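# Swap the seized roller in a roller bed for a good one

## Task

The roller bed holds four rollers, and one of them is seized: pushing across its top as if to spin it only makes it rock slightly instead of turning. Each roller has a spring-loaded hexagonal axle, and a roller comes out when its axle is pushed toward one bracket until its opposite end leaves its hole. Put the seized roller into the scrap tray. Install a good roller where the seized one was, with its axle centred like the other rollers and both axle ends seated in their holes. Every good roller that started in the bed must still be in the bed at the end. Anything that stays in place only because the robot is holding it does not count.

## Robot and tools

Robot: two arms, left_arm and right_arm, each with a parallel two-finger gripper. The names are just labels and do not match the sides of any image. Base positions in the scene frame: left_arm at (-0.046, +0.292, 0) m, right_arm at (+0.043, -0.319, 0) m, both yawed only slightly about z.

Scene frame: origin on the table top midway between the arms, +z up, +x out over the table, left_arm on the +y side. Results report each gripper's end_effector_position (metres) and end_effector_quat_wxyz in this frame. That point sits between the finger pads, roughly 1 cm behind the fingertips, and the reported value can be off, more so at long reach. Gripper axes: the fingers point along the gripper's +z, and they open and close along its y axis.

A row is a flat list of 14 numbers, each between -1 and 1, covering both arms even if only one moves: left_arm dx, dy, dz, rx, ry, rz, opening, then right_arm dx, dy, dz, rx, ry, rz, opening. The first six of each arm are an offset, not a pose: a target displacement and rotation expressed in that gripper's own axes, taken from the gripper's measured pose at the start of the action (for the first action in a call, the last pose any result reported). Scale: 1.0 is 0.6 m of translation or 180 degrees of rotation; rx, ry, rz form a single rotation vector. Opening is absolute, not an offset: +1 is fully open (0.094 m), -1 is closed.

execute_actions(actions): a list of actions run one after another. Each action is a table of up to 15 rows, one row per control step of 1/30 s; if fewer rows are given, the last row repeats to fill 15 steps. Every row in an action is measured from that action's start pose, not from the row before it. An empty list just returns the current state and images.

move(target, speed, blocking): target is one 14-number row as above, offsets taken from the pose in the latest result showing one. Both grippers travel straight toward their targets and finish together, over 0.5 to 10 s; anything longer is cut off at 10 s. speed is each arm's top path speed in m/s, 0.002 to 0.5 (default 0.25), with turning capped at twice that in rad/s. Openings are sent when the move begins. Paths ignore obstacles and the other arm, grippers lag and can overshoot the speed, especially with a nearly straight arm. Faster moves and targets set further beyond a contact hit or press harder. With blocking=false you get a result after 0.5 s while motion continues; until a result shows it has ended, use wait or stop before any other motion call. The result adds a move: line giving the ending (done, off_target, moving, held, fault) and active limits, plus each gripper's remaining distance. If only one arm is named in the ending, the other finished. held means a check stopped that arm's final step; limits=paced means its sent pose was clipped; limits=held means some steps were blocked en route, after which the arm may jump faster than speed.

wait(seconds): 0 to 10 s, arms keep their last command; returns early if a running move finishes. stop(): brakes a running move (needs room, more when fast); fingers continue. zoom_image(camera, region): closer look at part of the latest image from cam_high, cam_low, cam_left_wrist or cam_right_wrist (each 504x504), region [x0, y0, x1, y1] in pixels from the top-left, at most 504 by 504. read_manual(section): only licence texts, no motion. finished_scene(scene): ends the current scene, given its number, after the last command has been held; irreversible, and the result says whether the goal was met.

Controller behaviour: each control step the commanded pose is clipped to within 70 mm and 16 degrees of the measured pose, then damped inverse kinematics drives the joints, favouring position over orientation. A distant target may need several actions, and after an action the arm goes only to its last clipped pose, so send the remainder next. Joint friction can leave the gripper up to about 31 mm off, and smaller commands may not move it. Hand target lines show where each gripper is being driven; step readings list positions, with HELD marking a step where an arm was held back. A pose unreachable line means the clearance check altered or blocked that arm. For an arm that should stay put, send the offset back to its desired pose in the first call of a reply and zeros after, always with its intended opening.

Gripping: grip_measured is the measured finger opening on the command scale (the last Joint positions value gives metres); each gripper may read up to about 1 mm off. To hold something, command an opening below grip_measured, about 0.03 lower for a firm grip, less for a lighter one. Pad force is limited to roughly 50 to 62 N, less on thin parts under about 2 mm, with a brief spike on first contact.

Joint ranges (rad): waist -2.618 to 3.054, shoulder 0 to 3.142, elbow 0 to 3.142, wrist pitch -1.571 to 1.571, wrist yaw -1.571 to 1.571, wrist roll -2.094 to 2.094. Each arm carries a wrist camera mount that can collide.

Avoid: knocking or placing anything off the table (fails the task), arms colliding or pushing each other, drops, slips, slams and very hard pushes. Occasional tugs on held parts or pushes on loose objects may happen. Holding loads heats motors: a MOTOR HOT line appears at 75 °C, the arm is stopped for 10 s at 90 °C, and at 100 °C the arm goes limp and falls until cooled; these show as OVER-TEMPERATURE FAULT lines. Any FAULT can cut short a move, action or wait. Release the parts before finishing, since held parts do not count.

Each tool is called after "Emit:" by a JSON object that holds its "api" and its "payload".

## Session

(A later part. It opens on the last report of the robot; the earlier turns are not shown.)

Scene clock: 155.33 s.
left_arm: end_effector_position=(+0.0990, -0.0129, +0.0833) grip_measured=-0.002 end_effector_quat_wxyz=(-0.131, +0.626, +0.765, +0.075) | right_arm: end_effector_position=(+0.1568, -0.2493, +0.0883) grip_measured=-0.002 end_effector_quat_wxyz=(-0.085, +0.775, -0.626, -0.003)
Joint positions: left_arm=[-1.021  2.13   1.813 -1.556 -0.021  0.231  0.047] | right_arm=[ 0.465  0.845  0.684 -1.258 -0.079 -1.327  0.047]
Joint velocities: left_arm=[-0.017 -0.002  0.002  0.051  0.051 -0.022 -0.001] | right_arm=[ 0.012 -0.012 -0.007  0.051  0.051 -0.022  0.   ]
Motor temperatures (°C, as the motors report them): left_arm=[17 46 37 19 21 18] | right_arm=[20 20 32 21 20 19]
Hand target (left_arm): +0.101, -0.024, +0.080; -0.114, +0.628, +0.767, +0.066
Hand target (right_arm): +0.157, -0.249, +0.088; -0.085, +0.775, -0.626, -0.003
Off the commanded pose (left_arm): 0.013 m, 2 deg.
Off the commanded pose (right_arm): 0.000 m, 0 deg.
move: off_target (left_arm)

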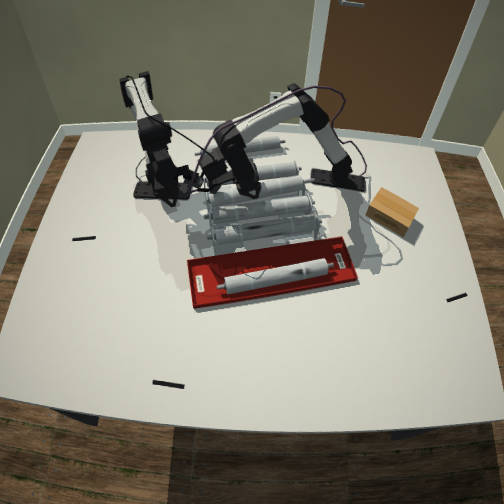

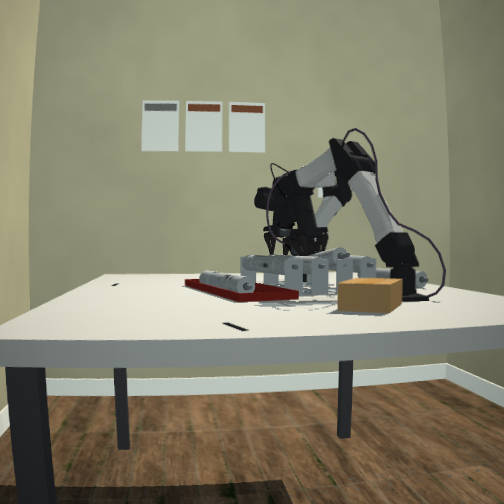

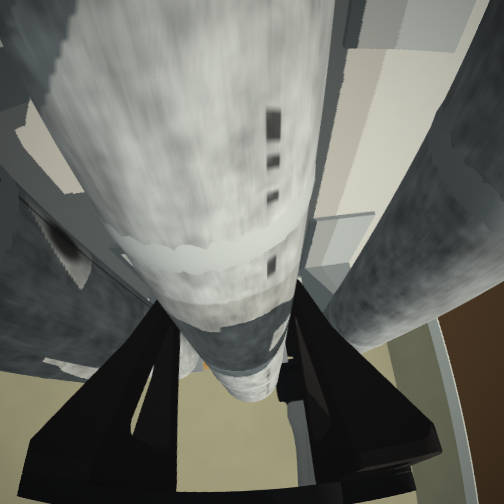

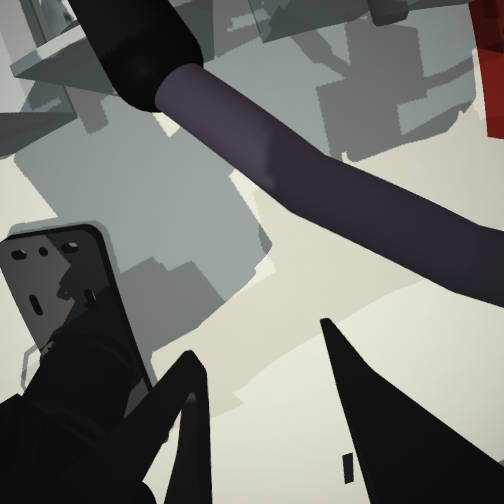

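Looks possibly in (+y stub short). Release, regrip further +y upright.

Emit:
{"api": "move", "payload": {"target": [0,0,0,0,0,0,0.5,0,0,0,0,0,0,0]}}

Emit:
{"api": "move", "payload": {"target": [0.1,0,0.03,0,-0.09,0,0.5,0,0,0,0,0,0,0], "speed": 0.07}}

Emit:
{"api": "zoom_image", "payload": {"camera": "cam_high", "region": [180,150,340,230]}}

Scene clock: 158.53 s.
left_arm: end_effector_position=(+0.0990, -0.0131, +0.0835) grip_measured=+0.499 end_effector_quat_wxyz=(-0.130, +0.626, +0.765, +0.075) | right_arm: end_effector_position=(+0.1568, -0.2493, +0.0883) grip_measured=-0.002 end_effector_quat_wxyz=(-0.085, +0.775, -0.626, -0.003)
Joint positions: left_arm=[-1.021  2.129  1.813 -1.556 -0.021  0.231  0.07 ] | right_arm=[ 0.465  0.845  0.684 -1.258 -0.079 -1.327  0.047]
Joint velocities: left_arm=[ 0.012 -0.012  0.002  0.037  0.037  0.007  0.001] | right_arm=[-0.017 -0.012 -0.012 -0.007  0.022 -0.066 -0.   ]
Motor temperatures (°C, as the motors report them): left_arm=[17 46 36 19 21 18] | right_arm=[20 20 32 21 20 19]
Hand target (left_arm): +0.099, -0.013, +0.083; -0.131, +0.626, +0.765, +0.075
Hand target (right_arm): +0.157, -0.249, +0.088; -0.085, +0.775, -0.626, -0.003
Off the commanded pose (left_arm): 0.000 m, 0 deg.
Off the commanded pose (right_arm): 0.000 m, 0 deg.
move: done

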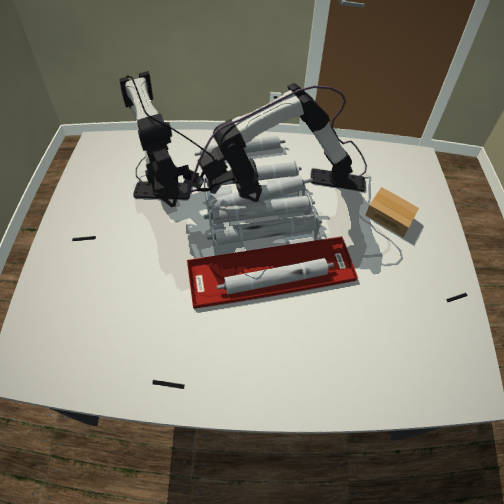

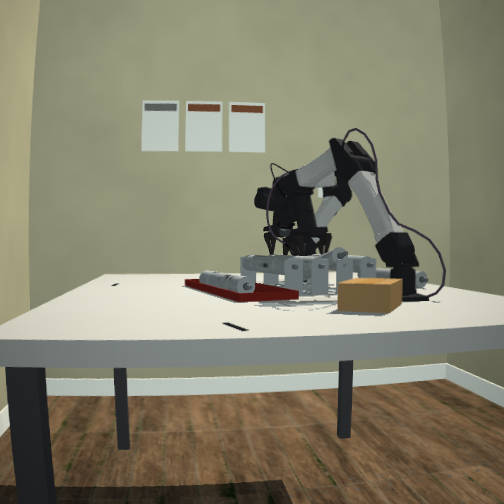

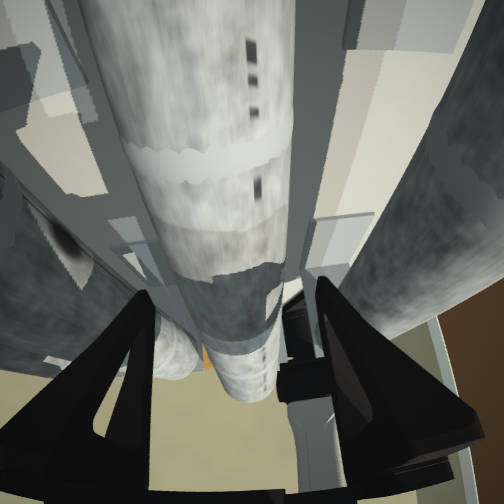

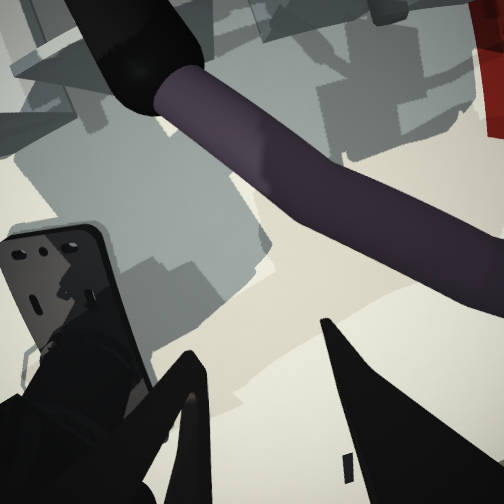

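Scene clock: 161.00 s.
left_arm: end_effector_position=(+0.0871, +0.0446, +0.0892) grip_measured=+0.499 end_effector_quat_wxyz=(-0.020, +0.631, +0.775, -0.006) | right_arm: end_effector_position=(+0.1568, -0.2493, +0.0883) grip_measured=-0.002 end_effector_quat_wxyz=(-0.085, +0.775, -0.626, -0.003)
Joint positions: left_arm=[-0.944  1.649  1.242 -1.196  0.026  0.306  0.07 ] | right_arm=[ 0.465  0.845  0.684 -1.258 -0.079 -1.327  0.047]
Joint velocities: left_arm=[-0.002 -0.007  0.007 -0.007 -0.037  0.051  0.001] | right_arm=[-0.007 -0.002  0.002  0.066  0.007  0.007 -0.   ]
Motor temperatures (°C, as the motors report them): left_arm=[17 46 36 19 21 18] | right_arm=[20 20 32 21 20 19]
Hand target (left_arm): +0.087, +0.048, +0.087; -0.020, +0.631, +0.775, -0.012
Hand target (right_arm): +0.157, -0.249, +0.088; -0.085, +0.775, -0.626, -0.003
Off the commanded pose (left_arm): 0.006 m, 1 deg.
Off the commanded pose (right_arm): 0.000 m, 0 deg.
move: done

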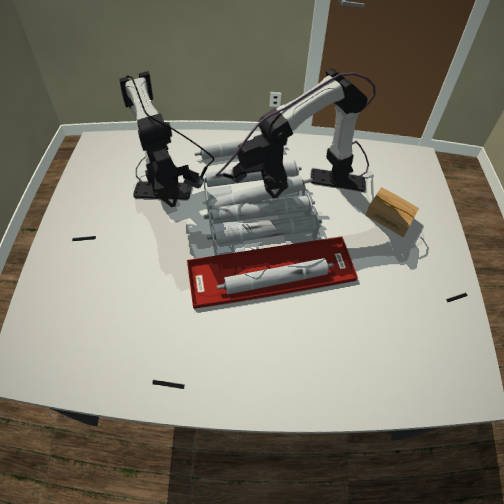

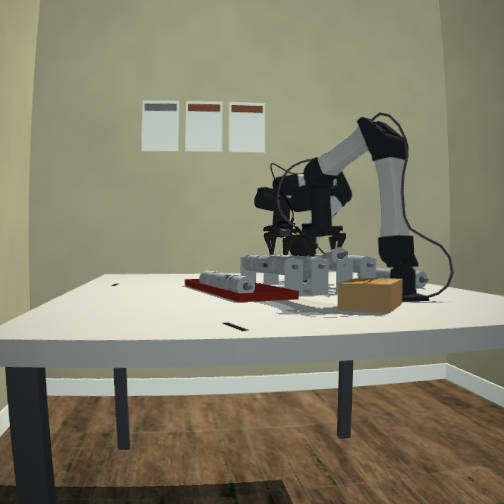

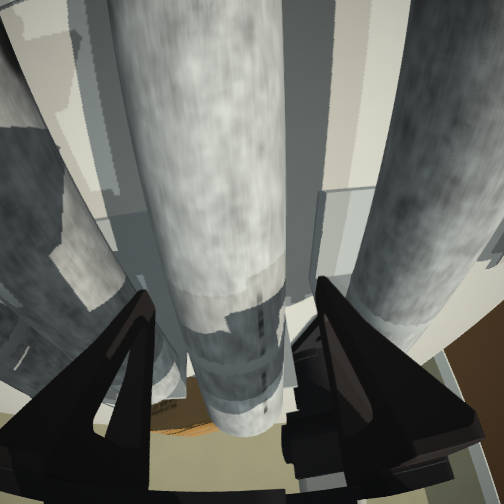

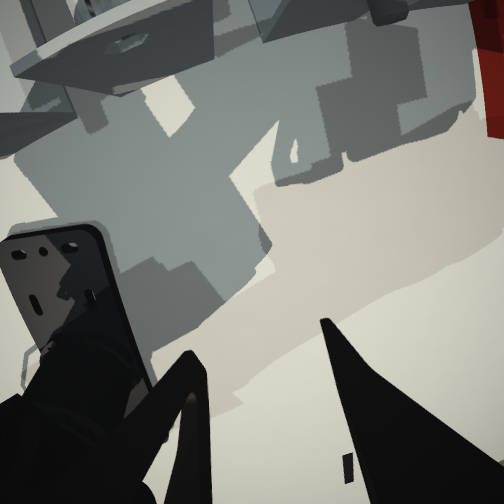

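Region (180, 150, 340, 230) of cam_high's 504x504 image, scaled by 3.150, with more detail than that image has.

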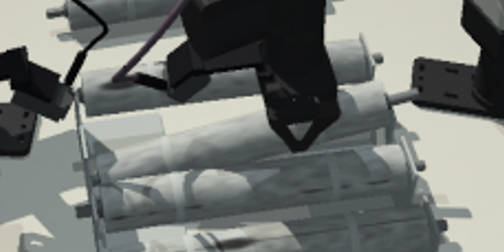

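Emit:
{"api": "move", "payload": {"target": [0.12,0,-0.1,0,0,0,0.5,-0.23,0.02,-0.03,0,0,0,0.5], "speed": 0.1}}

Emit:
{"api": "move", "payload": {"target": [0,0,0,0,0,0,0.5,0,0,0.13,0,0,0,0.5], "speed": 0.07}}

Emit:
{"api": "move", "payload": {"target": [0,0,0,0,0,0,0.5,0,0,0,0,0,0,-0.05]}}

Emit:
{"api": "move", "payload": {"target": [0,0,0,0,0,0,0.5,0,0,-0.08,0,0,0,-0.05], "speed": 0.01}}

Emit:
{"api": "zoom_image", "payload": {"camera": "cam_high", "region": [180,150,340,230]}}

Scene clock: 168.20 s.
left_arm: end_effector_position=(+0.0730, +0.1094, +0.1474) grip_measured=+0.499 end_effector_quat_wxyz=(-0.023, +0.631, +0.775, -0.007) | right_arm: end_effector_position=(+0.1084, -0.1302, +0.1140) grip_measured=+0.498 end_effector_quat_wxyz=(-0.070, +0.776, -0.626, -0.001)
Joint positions: left_arm=[-0.855  1.407  1.242 -1.446  0.027  0.395  0.07 ] | right_arm=[ 1.296  1.165  0.931 -1.206  0.051 -0.508  0.07 ]
Joint velocities: left_arm=[-0.002 -0.002  0.012  0.037  0.007 -0.022  0.001] | right_arm=[-0.022 -0.012 -0.007 -0.037 -0.007  0.051 -0.   ]
Motor temperatures (°C, as the motors report them): left_arm=[17 45 35 19 21 18] | right_arm=[20 20 32 21 20 19]
Hand target (left_arm): +0.075, +0.113, +0.152; -0.019, +0.631, +0.775, -0.005
Hand target (right_arm): +0.110, -0.123, +0.117; -0.079, +0.775, -0.626, -0.002
Off the commanded pose (left_arm): 0.006 m, 0 deg.
Off the commanded pose (right_arm): 0.013 m, 2 deg.
move: off_target (right_arm)

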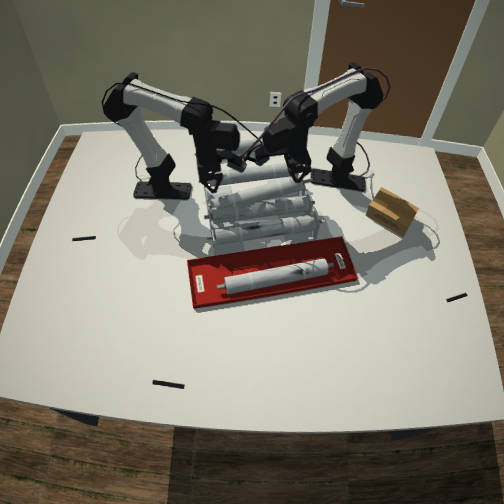

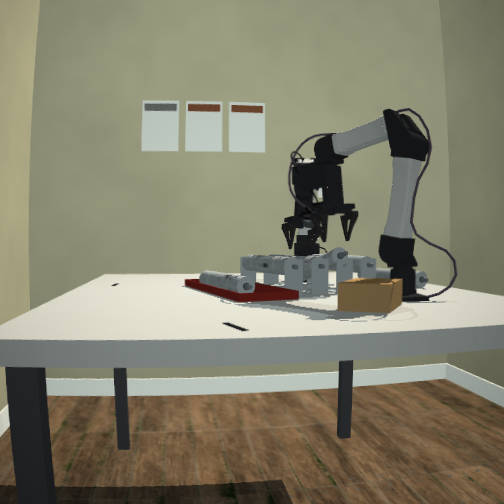

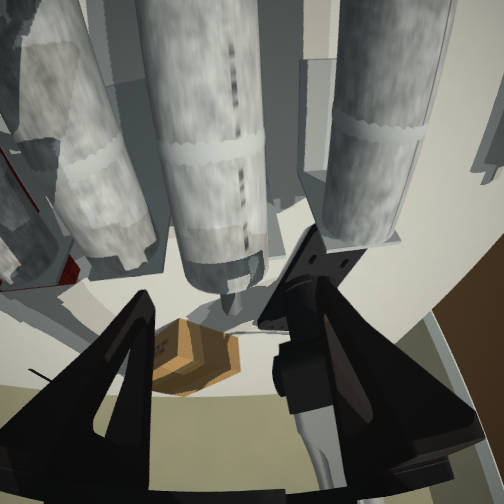

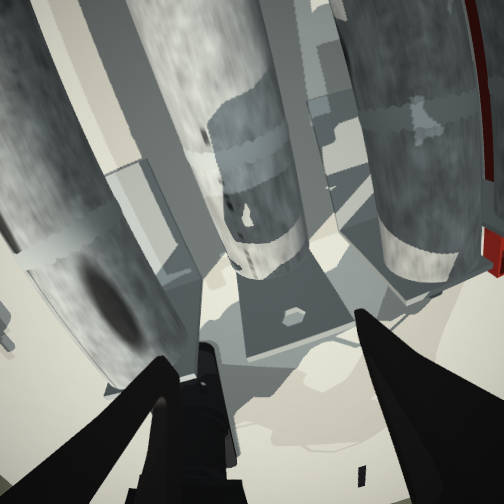

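Scene clock: 169.70 s.
left_arm: end_effector_position=(+0.0730, +0.1094, +0.1474) grip_measured=+0.499 end_effector_quat_wxyz=(-0.023, +0.631, +0.775, -0.007) | right_arm: end_effector_position=(+0.1221, -0.1141, +0.0521) grip_measured=+0.498 end_effector_quat_wxyz=(-0.096, +0.775, -0.625, +0.000)
Joint positions: left_arm=[-0.855  1.407  1.242 -1.446  0.027  0.395  0.07 ] | right_arm=[ 1.27   1.236  0.718 -0.872  0.068 -0.536  0.07 ]
Joint velocities: left_arm=[-0.012 -0.002 -0.012  0.022 -0.081  0.007  0.   ] | right_arm=[-0.027  0.002 -0.002 -0.007 -0.007  0.11  -0.001]
Motor temperatures (°C, as the motors report them): left_arm=[17 44 35 19 21 18] | right_arm=[20 20 32 21 20 19]
Hand target (left_arm): +0.073, +0.109, +0.147; -0.023, +0.631, +0.775, -0.007
Hand target (right_arm): +0.116, -0.123, +0.038; -0.070, +0.776, -0.627, -0.001
Off the commanded pose (left_arm): 0.000 m, 0 deg.
Off the commanded pose (right_arm): 0.018 m, 3 deg.
move: off_target (right_arm)

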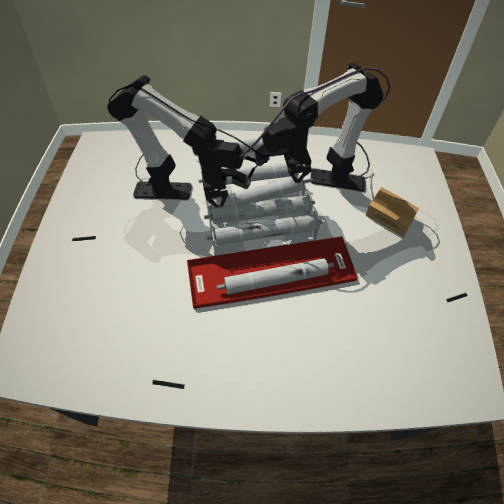

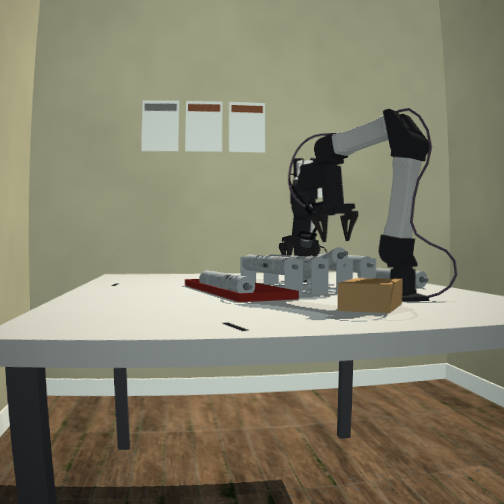

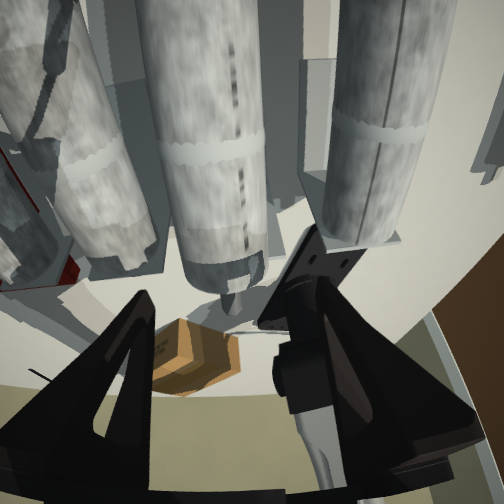

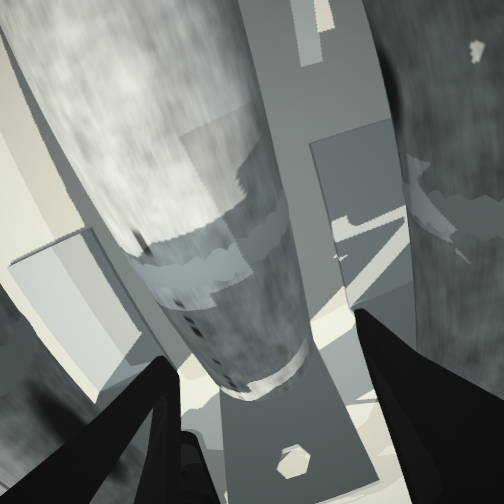

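Scene clock: 170.20 s.
left_arm: end_effector_position=(+0.0730, +0.1094, +0.1474) grip_measured=+0.499 end_effector_quat_wxyz=(-0.023, +0.631, +0.775, -0.007) | right_arm: end_effector_position=(+0.1209, -0.1142, +0.0519) grip_measured=-0.048 end_effector_quat_wxyz=(-0.094, +0.775, -0.625, -0.003)
Joint positions: left_arm=[-0.855  1.407  1.242 -1.446  0.027  0.395  0.07 ] | right_arm=[ 1.27   1.236  0.718 -0.874  0.061 -0.536  0.045]
Joint velocities: left_arm=[ 0.002  0.002 -0.002  0.022 -0.007 -0.051 -0.   ] | right_arm=[-0.002  0.027  0.002 -0.066 -0.022 -0.037 -0.   ]
Motor temperatures (°C, as the motors report them): left_arm=[17 44 35 19 21 18] | right_arm=[20 20 32 21 20 19]
Hand target (left_arm): +0.073, +0.109, +0.147; -0.023, +0.631, +0.775, -0.007
Hand target (right_arm): +0.122, -0.114, +0.052; -0.096, +0.775, -0.625, +0.000
Off the commanded pose (left_arm): 0.000 m, 0 deg.
Off the commanded pose (right_arm): 0.001 m, 0 deg.
move: done

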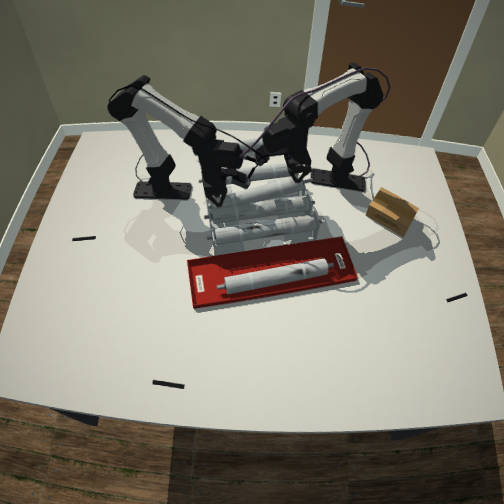

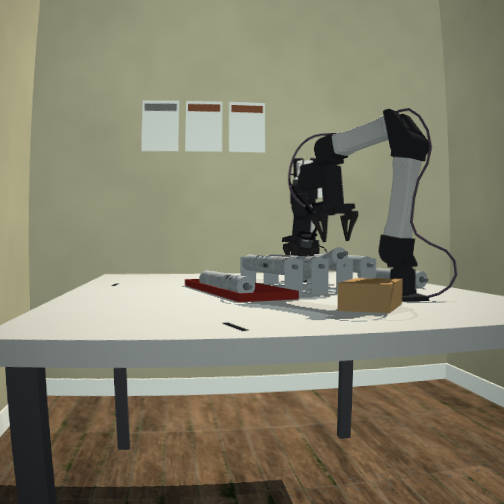

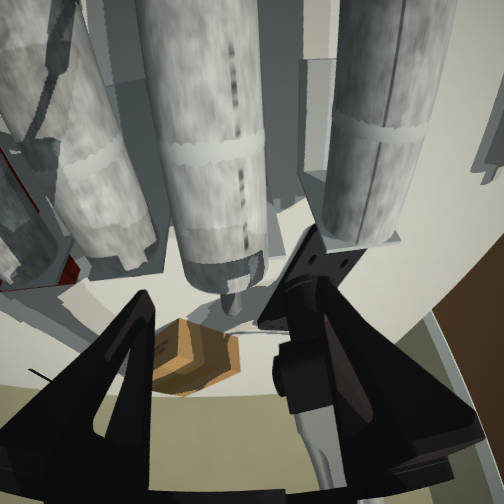

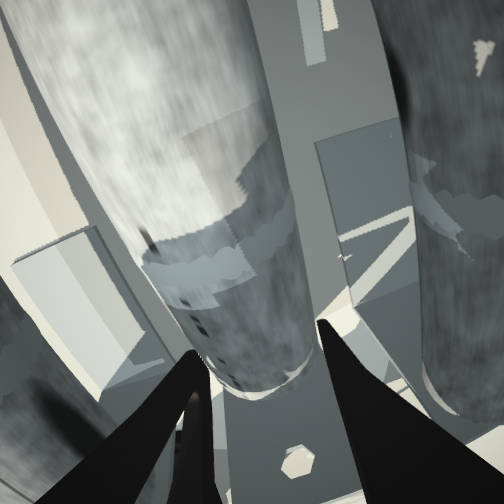

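Scene clock: 175.23 s.
left_arm: end_effector_position=(+0.0730, +0.1094, +0.1474) grip_measured=+0.499 end_effector_quat_wxyz=(-0.023, +0.631, +0.775, -0.007) | right_arm: end_effector_position=(+0.1158, -0.1209, +0.0915) grip_measured=-0.048 end_effector_quat_wxyz=(-0.089, +0.775, -0.625, -0.002)
Joint positions: left_arm=[-0.855  1.407  1.242 -1.446  0.027  0.395  0.07 ] | right_arm=[ 1.283  1.18   0.845 -1.069  0.061 -0.522  0.045]
Joint velocities: left_arm=[-0.002  0.017  0.002 -0.022  0.007  0.081 -0.001] | right_arm=[ 0.002  0.002 -0.012 -0.022 -0.022  0.007 -0.001]
Motor temperatures (°C, as the motors report them): left_arm=[17 43 35 19 21 18] | right_arm=[20 21 32 21 20 19]
Hand target (left_arm): +0.073, +0.109, +0.147; -0.023, +0.631, +0.775, -0.007
Hand target (right_arm): +0.115, -0.121, +0.099; -0.094, +0.775, -0.625, -0.003
Off the commanded pose (left_arm): 0.000 m, 0 deg.
Off the commanded pose (right_arm): 0.008 m, 1 deg.
move: done

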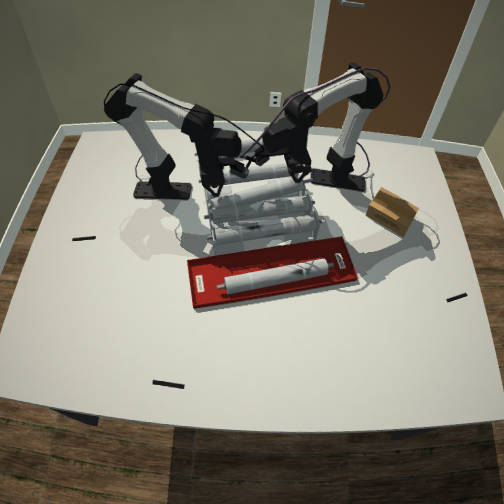

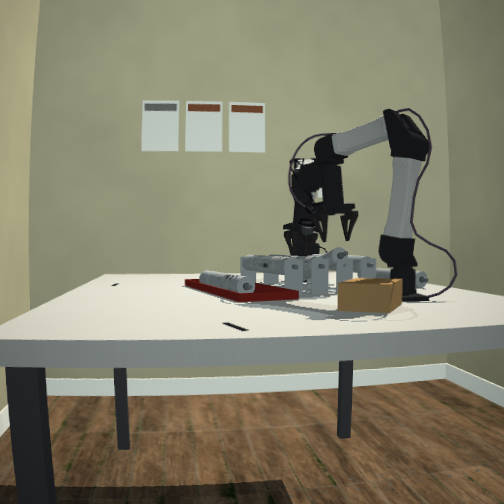

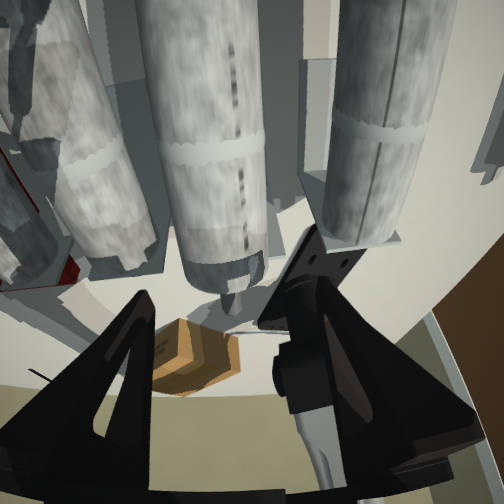

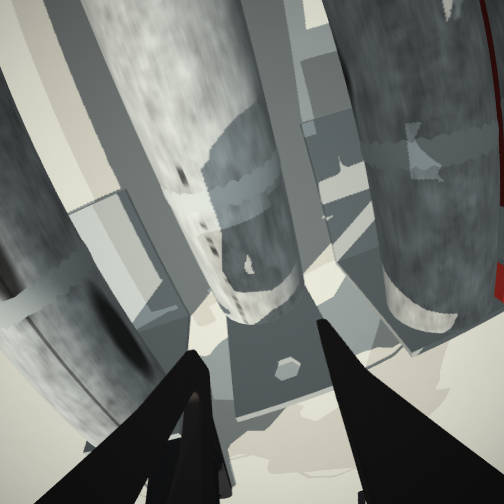

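Region (180, 150, 340, 230) of cam_high's 504x504 image, scaled by 3.150, with more detail than that image has.

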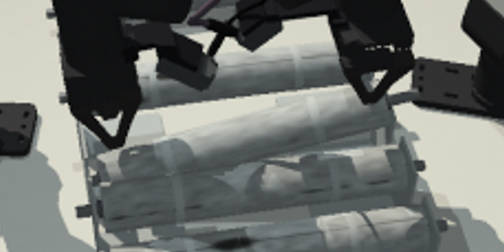

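Emit:
{"api": "move", "payload": {"target": [0.05,0,0,0,0,0,0.5,-0.07,0,0.1,0,0,0,0.25], "speed": 0.06}}

Emit:
{"api": "move", "payload": {"target": [0,0,0,0,0,0,0.5,0,0,0,0,0,0,-0.06]}}

Emit:
{"api": "move", "payload": {"target": [0,0,0,0,0,0,0.5,0,-0.012,-0.08,0,0,0,-0.06], "speed": 0.01}}

Emit:
{"api": "zoom_image", "payload": {"camera": "cam_high", "region": [180,150,340,230]}}

Scene clock: 180.67 s.
left_arm: end_effector_position=(+0.0701, +0.1298, +0.1516) grip_measured=+0.499 end_effector_quat_wxyz=(-0.013, +0.631, +0.775, -0.011) | right_arm: end_effector_position=(+0.1154, -0.0683, +0.0477) grip_measured=+0.248 end_effector_quat_wxyz=(-0.098, +0.774, -0.625, -0.009)
Joint positions: left_arm=[-0.81   1.318  1.191 -1.462  0.027  0.44   0.07 ] | right_arm=[ 1.349  1.414  0.829 -0.801  0.068 -0.456  0.059]
Joint velocities: left_arm=[ 0.002 -0.007 -0.012 -0.037  0.007  0.022 -0.001] | right_arm=[-0.002 -0.012 -0.007 -0.007  0.022  0.066 -0.   ]
Motor temperatures (°C, as the motors report them): left_arm=[17 41 35 19 21 18] | right_arm=[20 21 32 21 20 19]
Hand target (left_arm): +0.067, +0.139, +0.149; -0.023, +0.631, +0.775, -0.007
Hand target (right_arm): +0.113, -0.073, +0.038; -0.088, +0.775, -0.625, -0.002
Off the commanded pose (left_arm): 0.010 m, 1 deg.
Off the commanded pose (right_arm): 0.011 m, 1 deg.
move: off_target (right_arm)

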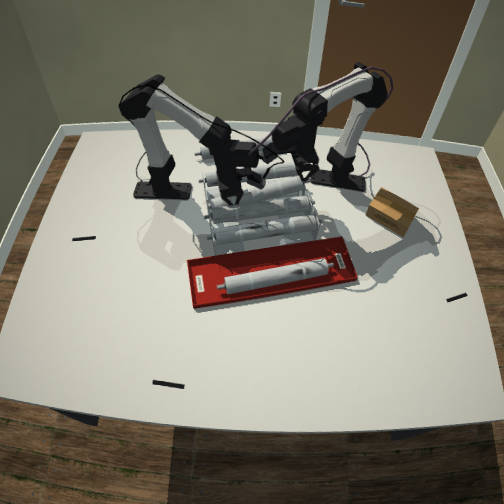

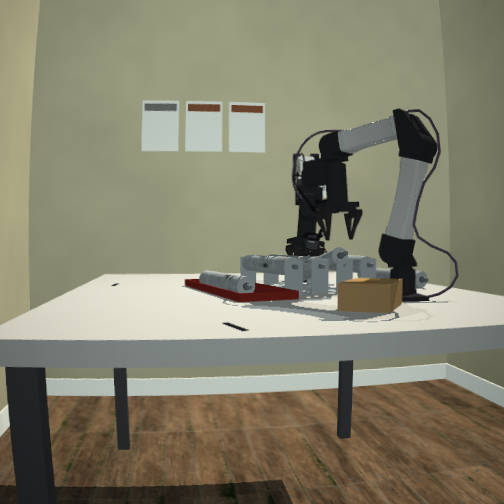

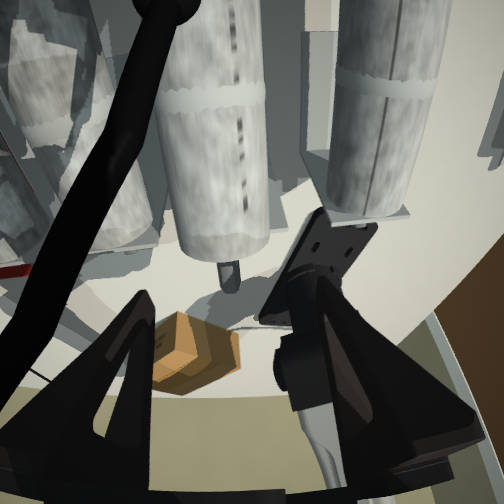

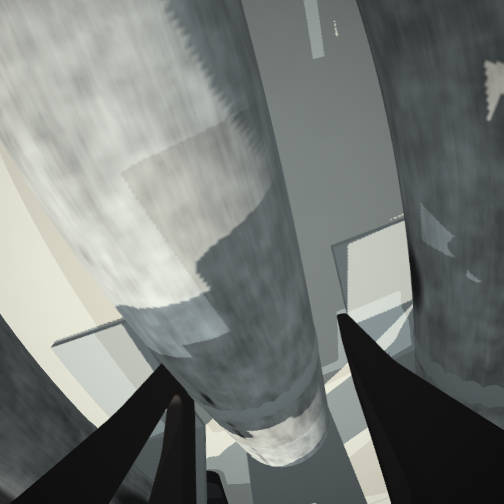

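Scene clock: 181.17 s.
left_arm: end_effector_position=(+0.0701, +0.1298, +0.1516) grip_measured=+0.499 end_effector_quat_wxyz=(-0.013, +0.631, +0.775, -0.011) | right_arm: end_effector_position=(+0.1130, -0.0688, +0.0474) grip_measured=+0.027 end_effector_quat_wxyz=(-0.094, +0.774, -0.626, -0.013)
Joint positions: left_arm=[-0.81   1.318  1.191 -1.462  0.027  0.44   0.07 ] | right_arm=[ 1.35   1.414  0.829 -0.806  0.057 -0.454  0.048]
Joint velocities: left_arm=[-0.007 -0.017 -0.007 -0.051 -0.007 -0.022  0.   ] | right_arm=[ 0.007  0.027 -0.017 -0.007 -0.051  0.022 -0.001]
Motor temperatures (°C, as the motors report them): left_arm=[17 41 34 19 21 18] | right_arm=[20 21 32 21 20 19]
Hand target (left_arm): +0.070, +0.130, +0.152; -0.013, +0.631, +0.775, -0.011
Hand target (right_arm): +0.115, -0.068, +0.048; -0.098, +0.774, -0.626, -0.009
Off the commanded pose (left_arm): 0.000 m, 0 deg.
Off the commanded pose (right_arm): 0.002 m, 1 deg.
move: done

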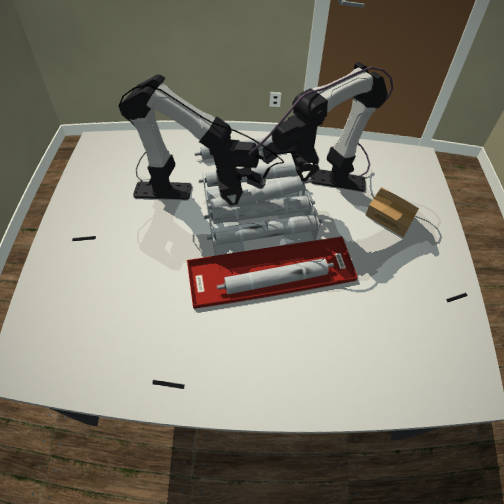

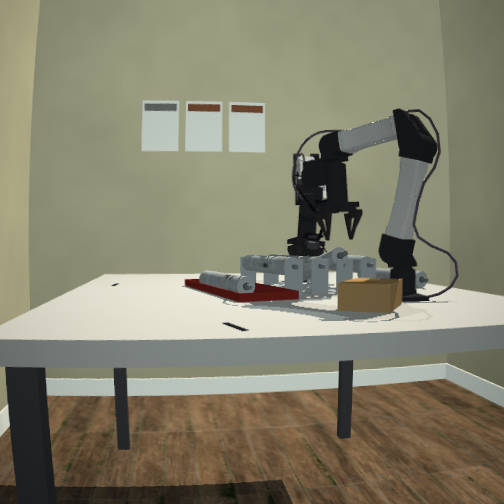

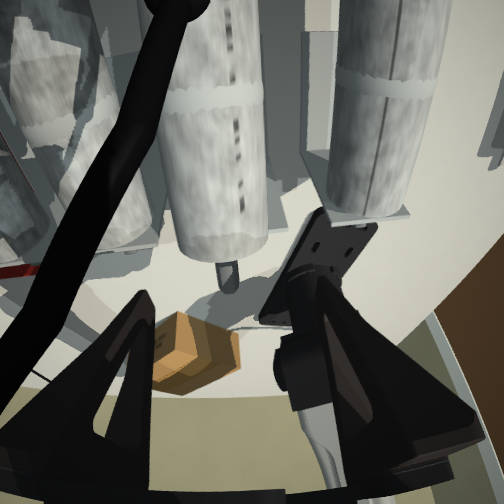

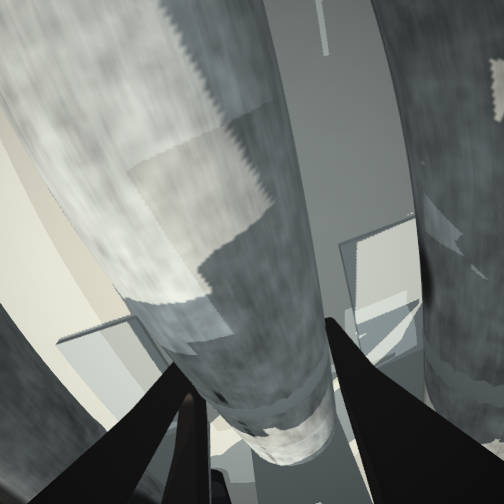

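Scene clock: 186.23 s.
left_arm: end_effector_position=(+0.0701, +0.1298, +0.1516) grip_measured=+0.499 end_effector_quat_wxyz=(-0.013, +0.631, +0.775, -0.011) | right_arm: end_effector_position=(+0.1090, -0.0718, +0.0733) grip_measured=+0.027 end_effector_quat_wxyz=(-0.079, +0.774, -0.628, -0.017)
Joint positions: left_arm=[-0.81   1.318  1.191 -1.462  0.027  0.44   0.07 ] | right_arm=[ 1.35   1.388  0.92  -0.945  0.038 -0.448  0.048]
Joint velocities: left_arm=[-0.007 -0.002  0.017  0.022  0.037 -0.066 -0.001] | right_arm=[ 0.002 -0.002 -0.007  0.007  0.051  0.037  0.   ]
Motor temperatures (°C, as the motors report them): left_arm=[17 40 34 19 21 18] | right_arm=[20 22 33 21 20 19]
Hand target (left_arm): +0.070, +0.130, +0.152; -0.013, +0.631, +0.775, -0.011
Hand target (right_arm): +0.114, -0.074, +0.094; -0.094, +0.774, -0.626, -0.013
Off the commanded pose (left_arm): 0.000 m, 0 deg.
Off the commanded pose (right_arm): 0.023 m, 2 deg.
move: off_target (right_arm)

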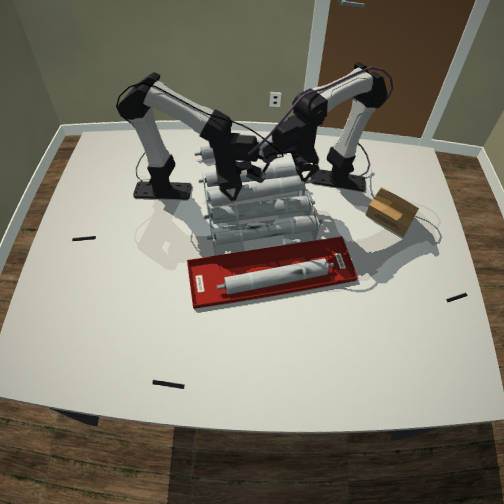

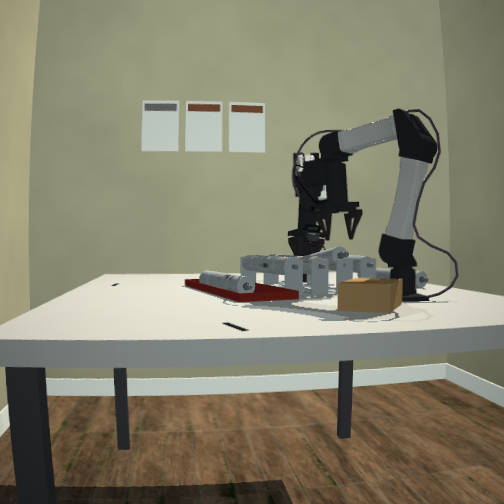

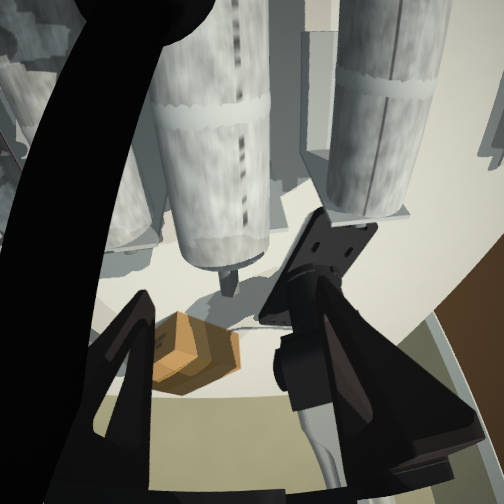

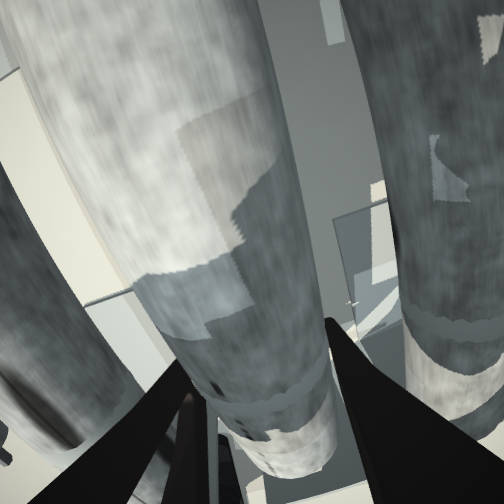

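Region (180, 150, 340, 230) of cam_high's 504x504 image, scaled by 3.150, with more detail than that image has.

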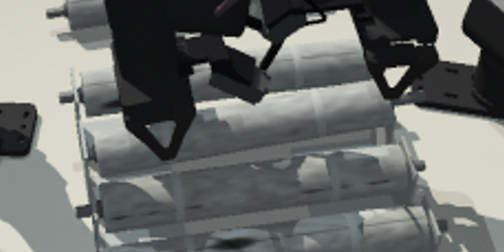

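Emit:
{"api": "move", "payload": {"target": [0,0,0,0,0,0,0.5,0,0.01,-0.02,0,0,0,-0.06], "speed": 0.01}}

Emit:
{"api": "move", "payload": {"target": [0,0,0,0,0,0,0.5,0,-0.02,-0.03,0,0,0,-0.06], "speed": 0.01}}

Emit:
{"api": "zoom_image", "payload": {"camera": "cam_high", "region": [180,150,340,230]}}

Scene clock: 191.27 s.
left_arm: end_effector_position=(+0.0701, +0.1298, +0.1516) grip_measured=+0.499 end_effector_quat_wxyz=(-0.013, +0.631, +0.775, -0.011) | right_arm: end_effector_position=(+0.1073, -0.0721, +0.0729) grip_measured=+0.027 end_effector_quat_wxyz=(-0.080, +0.772, -0.631, -0.011)
Joint positions: left_arm=[-0.81   1.318  1.191 -1.462  0.027  0.44   0.07 ] | right_arm=[ 1.365  1.39   0.92  -0.948  0.052 -0.426  0.048]
Joint velocities: left_arm=[-0.007  0.002 -0.027 -0.066  0.051  0.066  0.001] | right_arm=[ 0.002  0.012 -0.002 -0.066 -0.022 -0.051 -0.   ]
Motor temperatures (°C, as the motors report them): left_arm=[17 39 34 19 21 18] | right_arm=[20 23 34 21 20 19]
Hand target (left_arm): +0.070, +0.130, +0.152; -0.013, +0.631, +0.775, -0.011
Hand target (right_arm): +0.102, -0.075, +0.084; -0.079, +0.774, -0.628, -0.016
Off the commanded pose (left_arm): 0.000 m, 0 deg.
Off the commanded pose (right_arm): 0.013 m, 1 deg.
move: off_target (right_arm)

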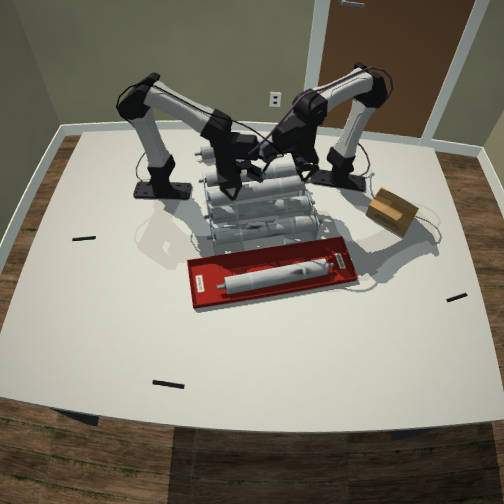

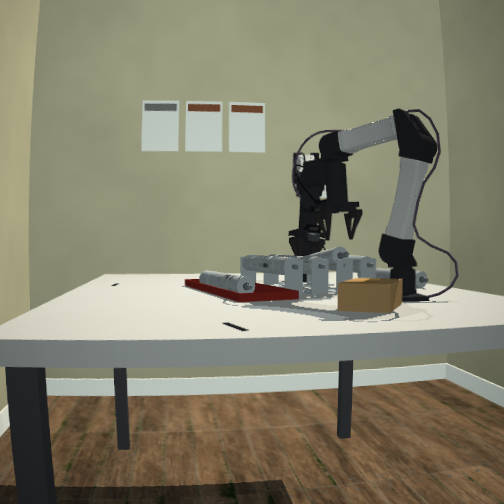

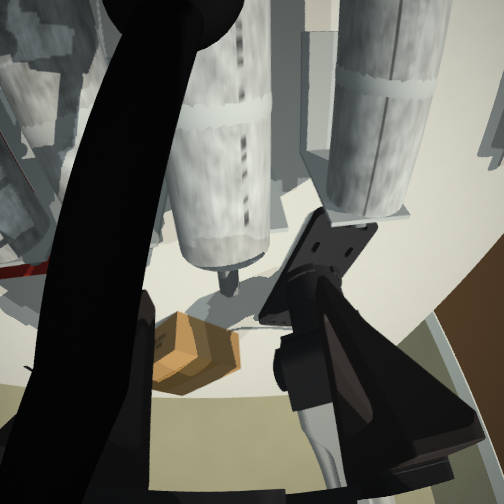

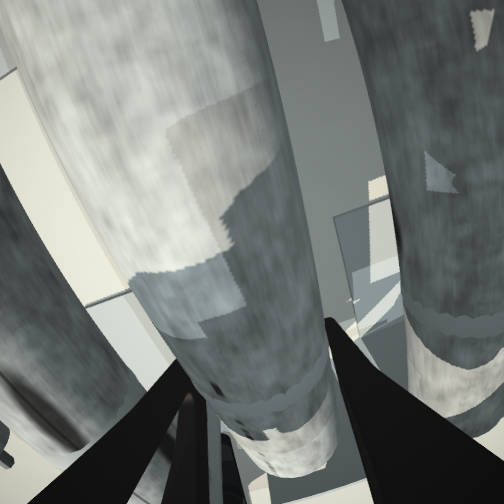

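Scene clock: 193.67 s.
left_arm: end_effector_position=(+0.0701, +0.1298, +0.1516) grip_measured=+0.499 end_effector_quat_wxyz=(-0.013, +0.631, +0.775, -0.011) | right_arm: end_effector_position=(+0.1084, -0.0718, +0.0761) grip_measured=+0.027 end_effector_quat_wxyz=(-0.069, +0.774, -0.629, -0.022)
Joint positions: left_arm=[-0.81   1.318  1.191 -1.462  0.027  0.44   0.07 ] | right_arm=[ 1.339  1.398  0.942 -0.971  0.018 -0.454  0.048]
Joint velocities: left_arm=[-0.012 -0.002  0.007  0.007  0.007  0.022 -0.001] | right_arm=[-0.012 -0.012 -0.002 -0.022 -0.007  0.037  0.   ]
Motor temperatures (°C, as the motors report them): left_arm=[17 39 34 19 21 18] | right_arm=[20 23 34 21 20 19]
Hand target (left_arm): +0.070, +0.130, +0.152; -0.013, +0.631, +0.775, -0.011
Hand target (right_arm): +0.117, -0.072, +0.091; -0.081, +0.772, -0.631, -0.011
Off the commanded pose (left_arm): 0.000 m, 0 deg.
Off the commanded pose (right_arm): 0.018 m, 2 deg.
move: off_target (right_arm)

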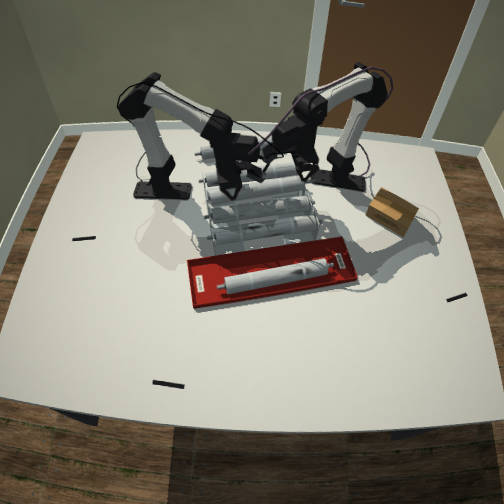

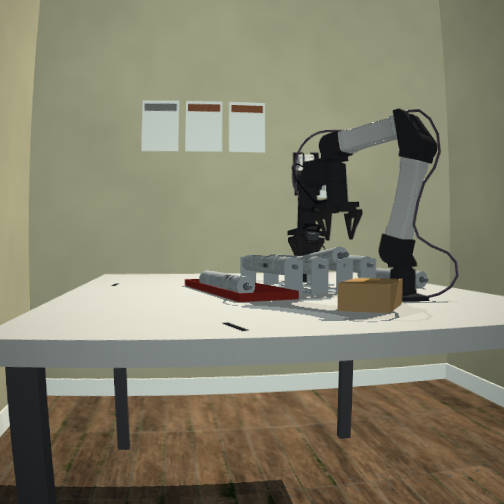

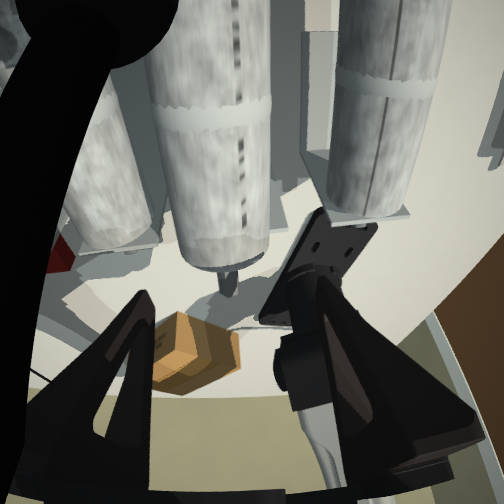

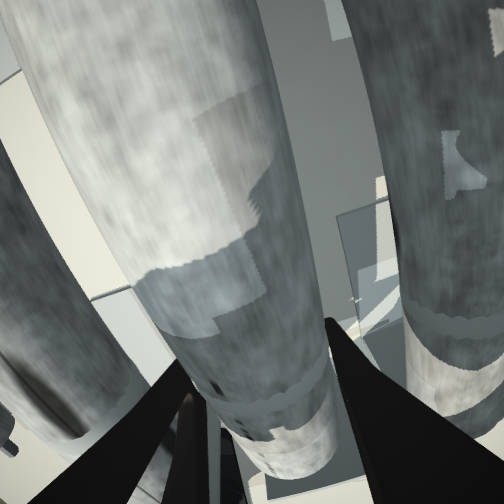

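Region (180, 150, 340, 230) of cam_high's 504x504 image, scaled by 3.150, with more detail than that image has.

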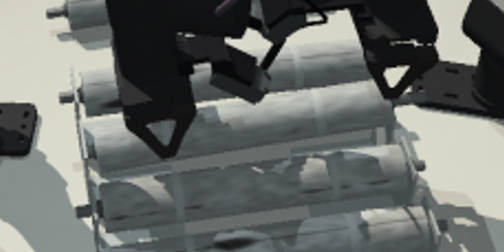

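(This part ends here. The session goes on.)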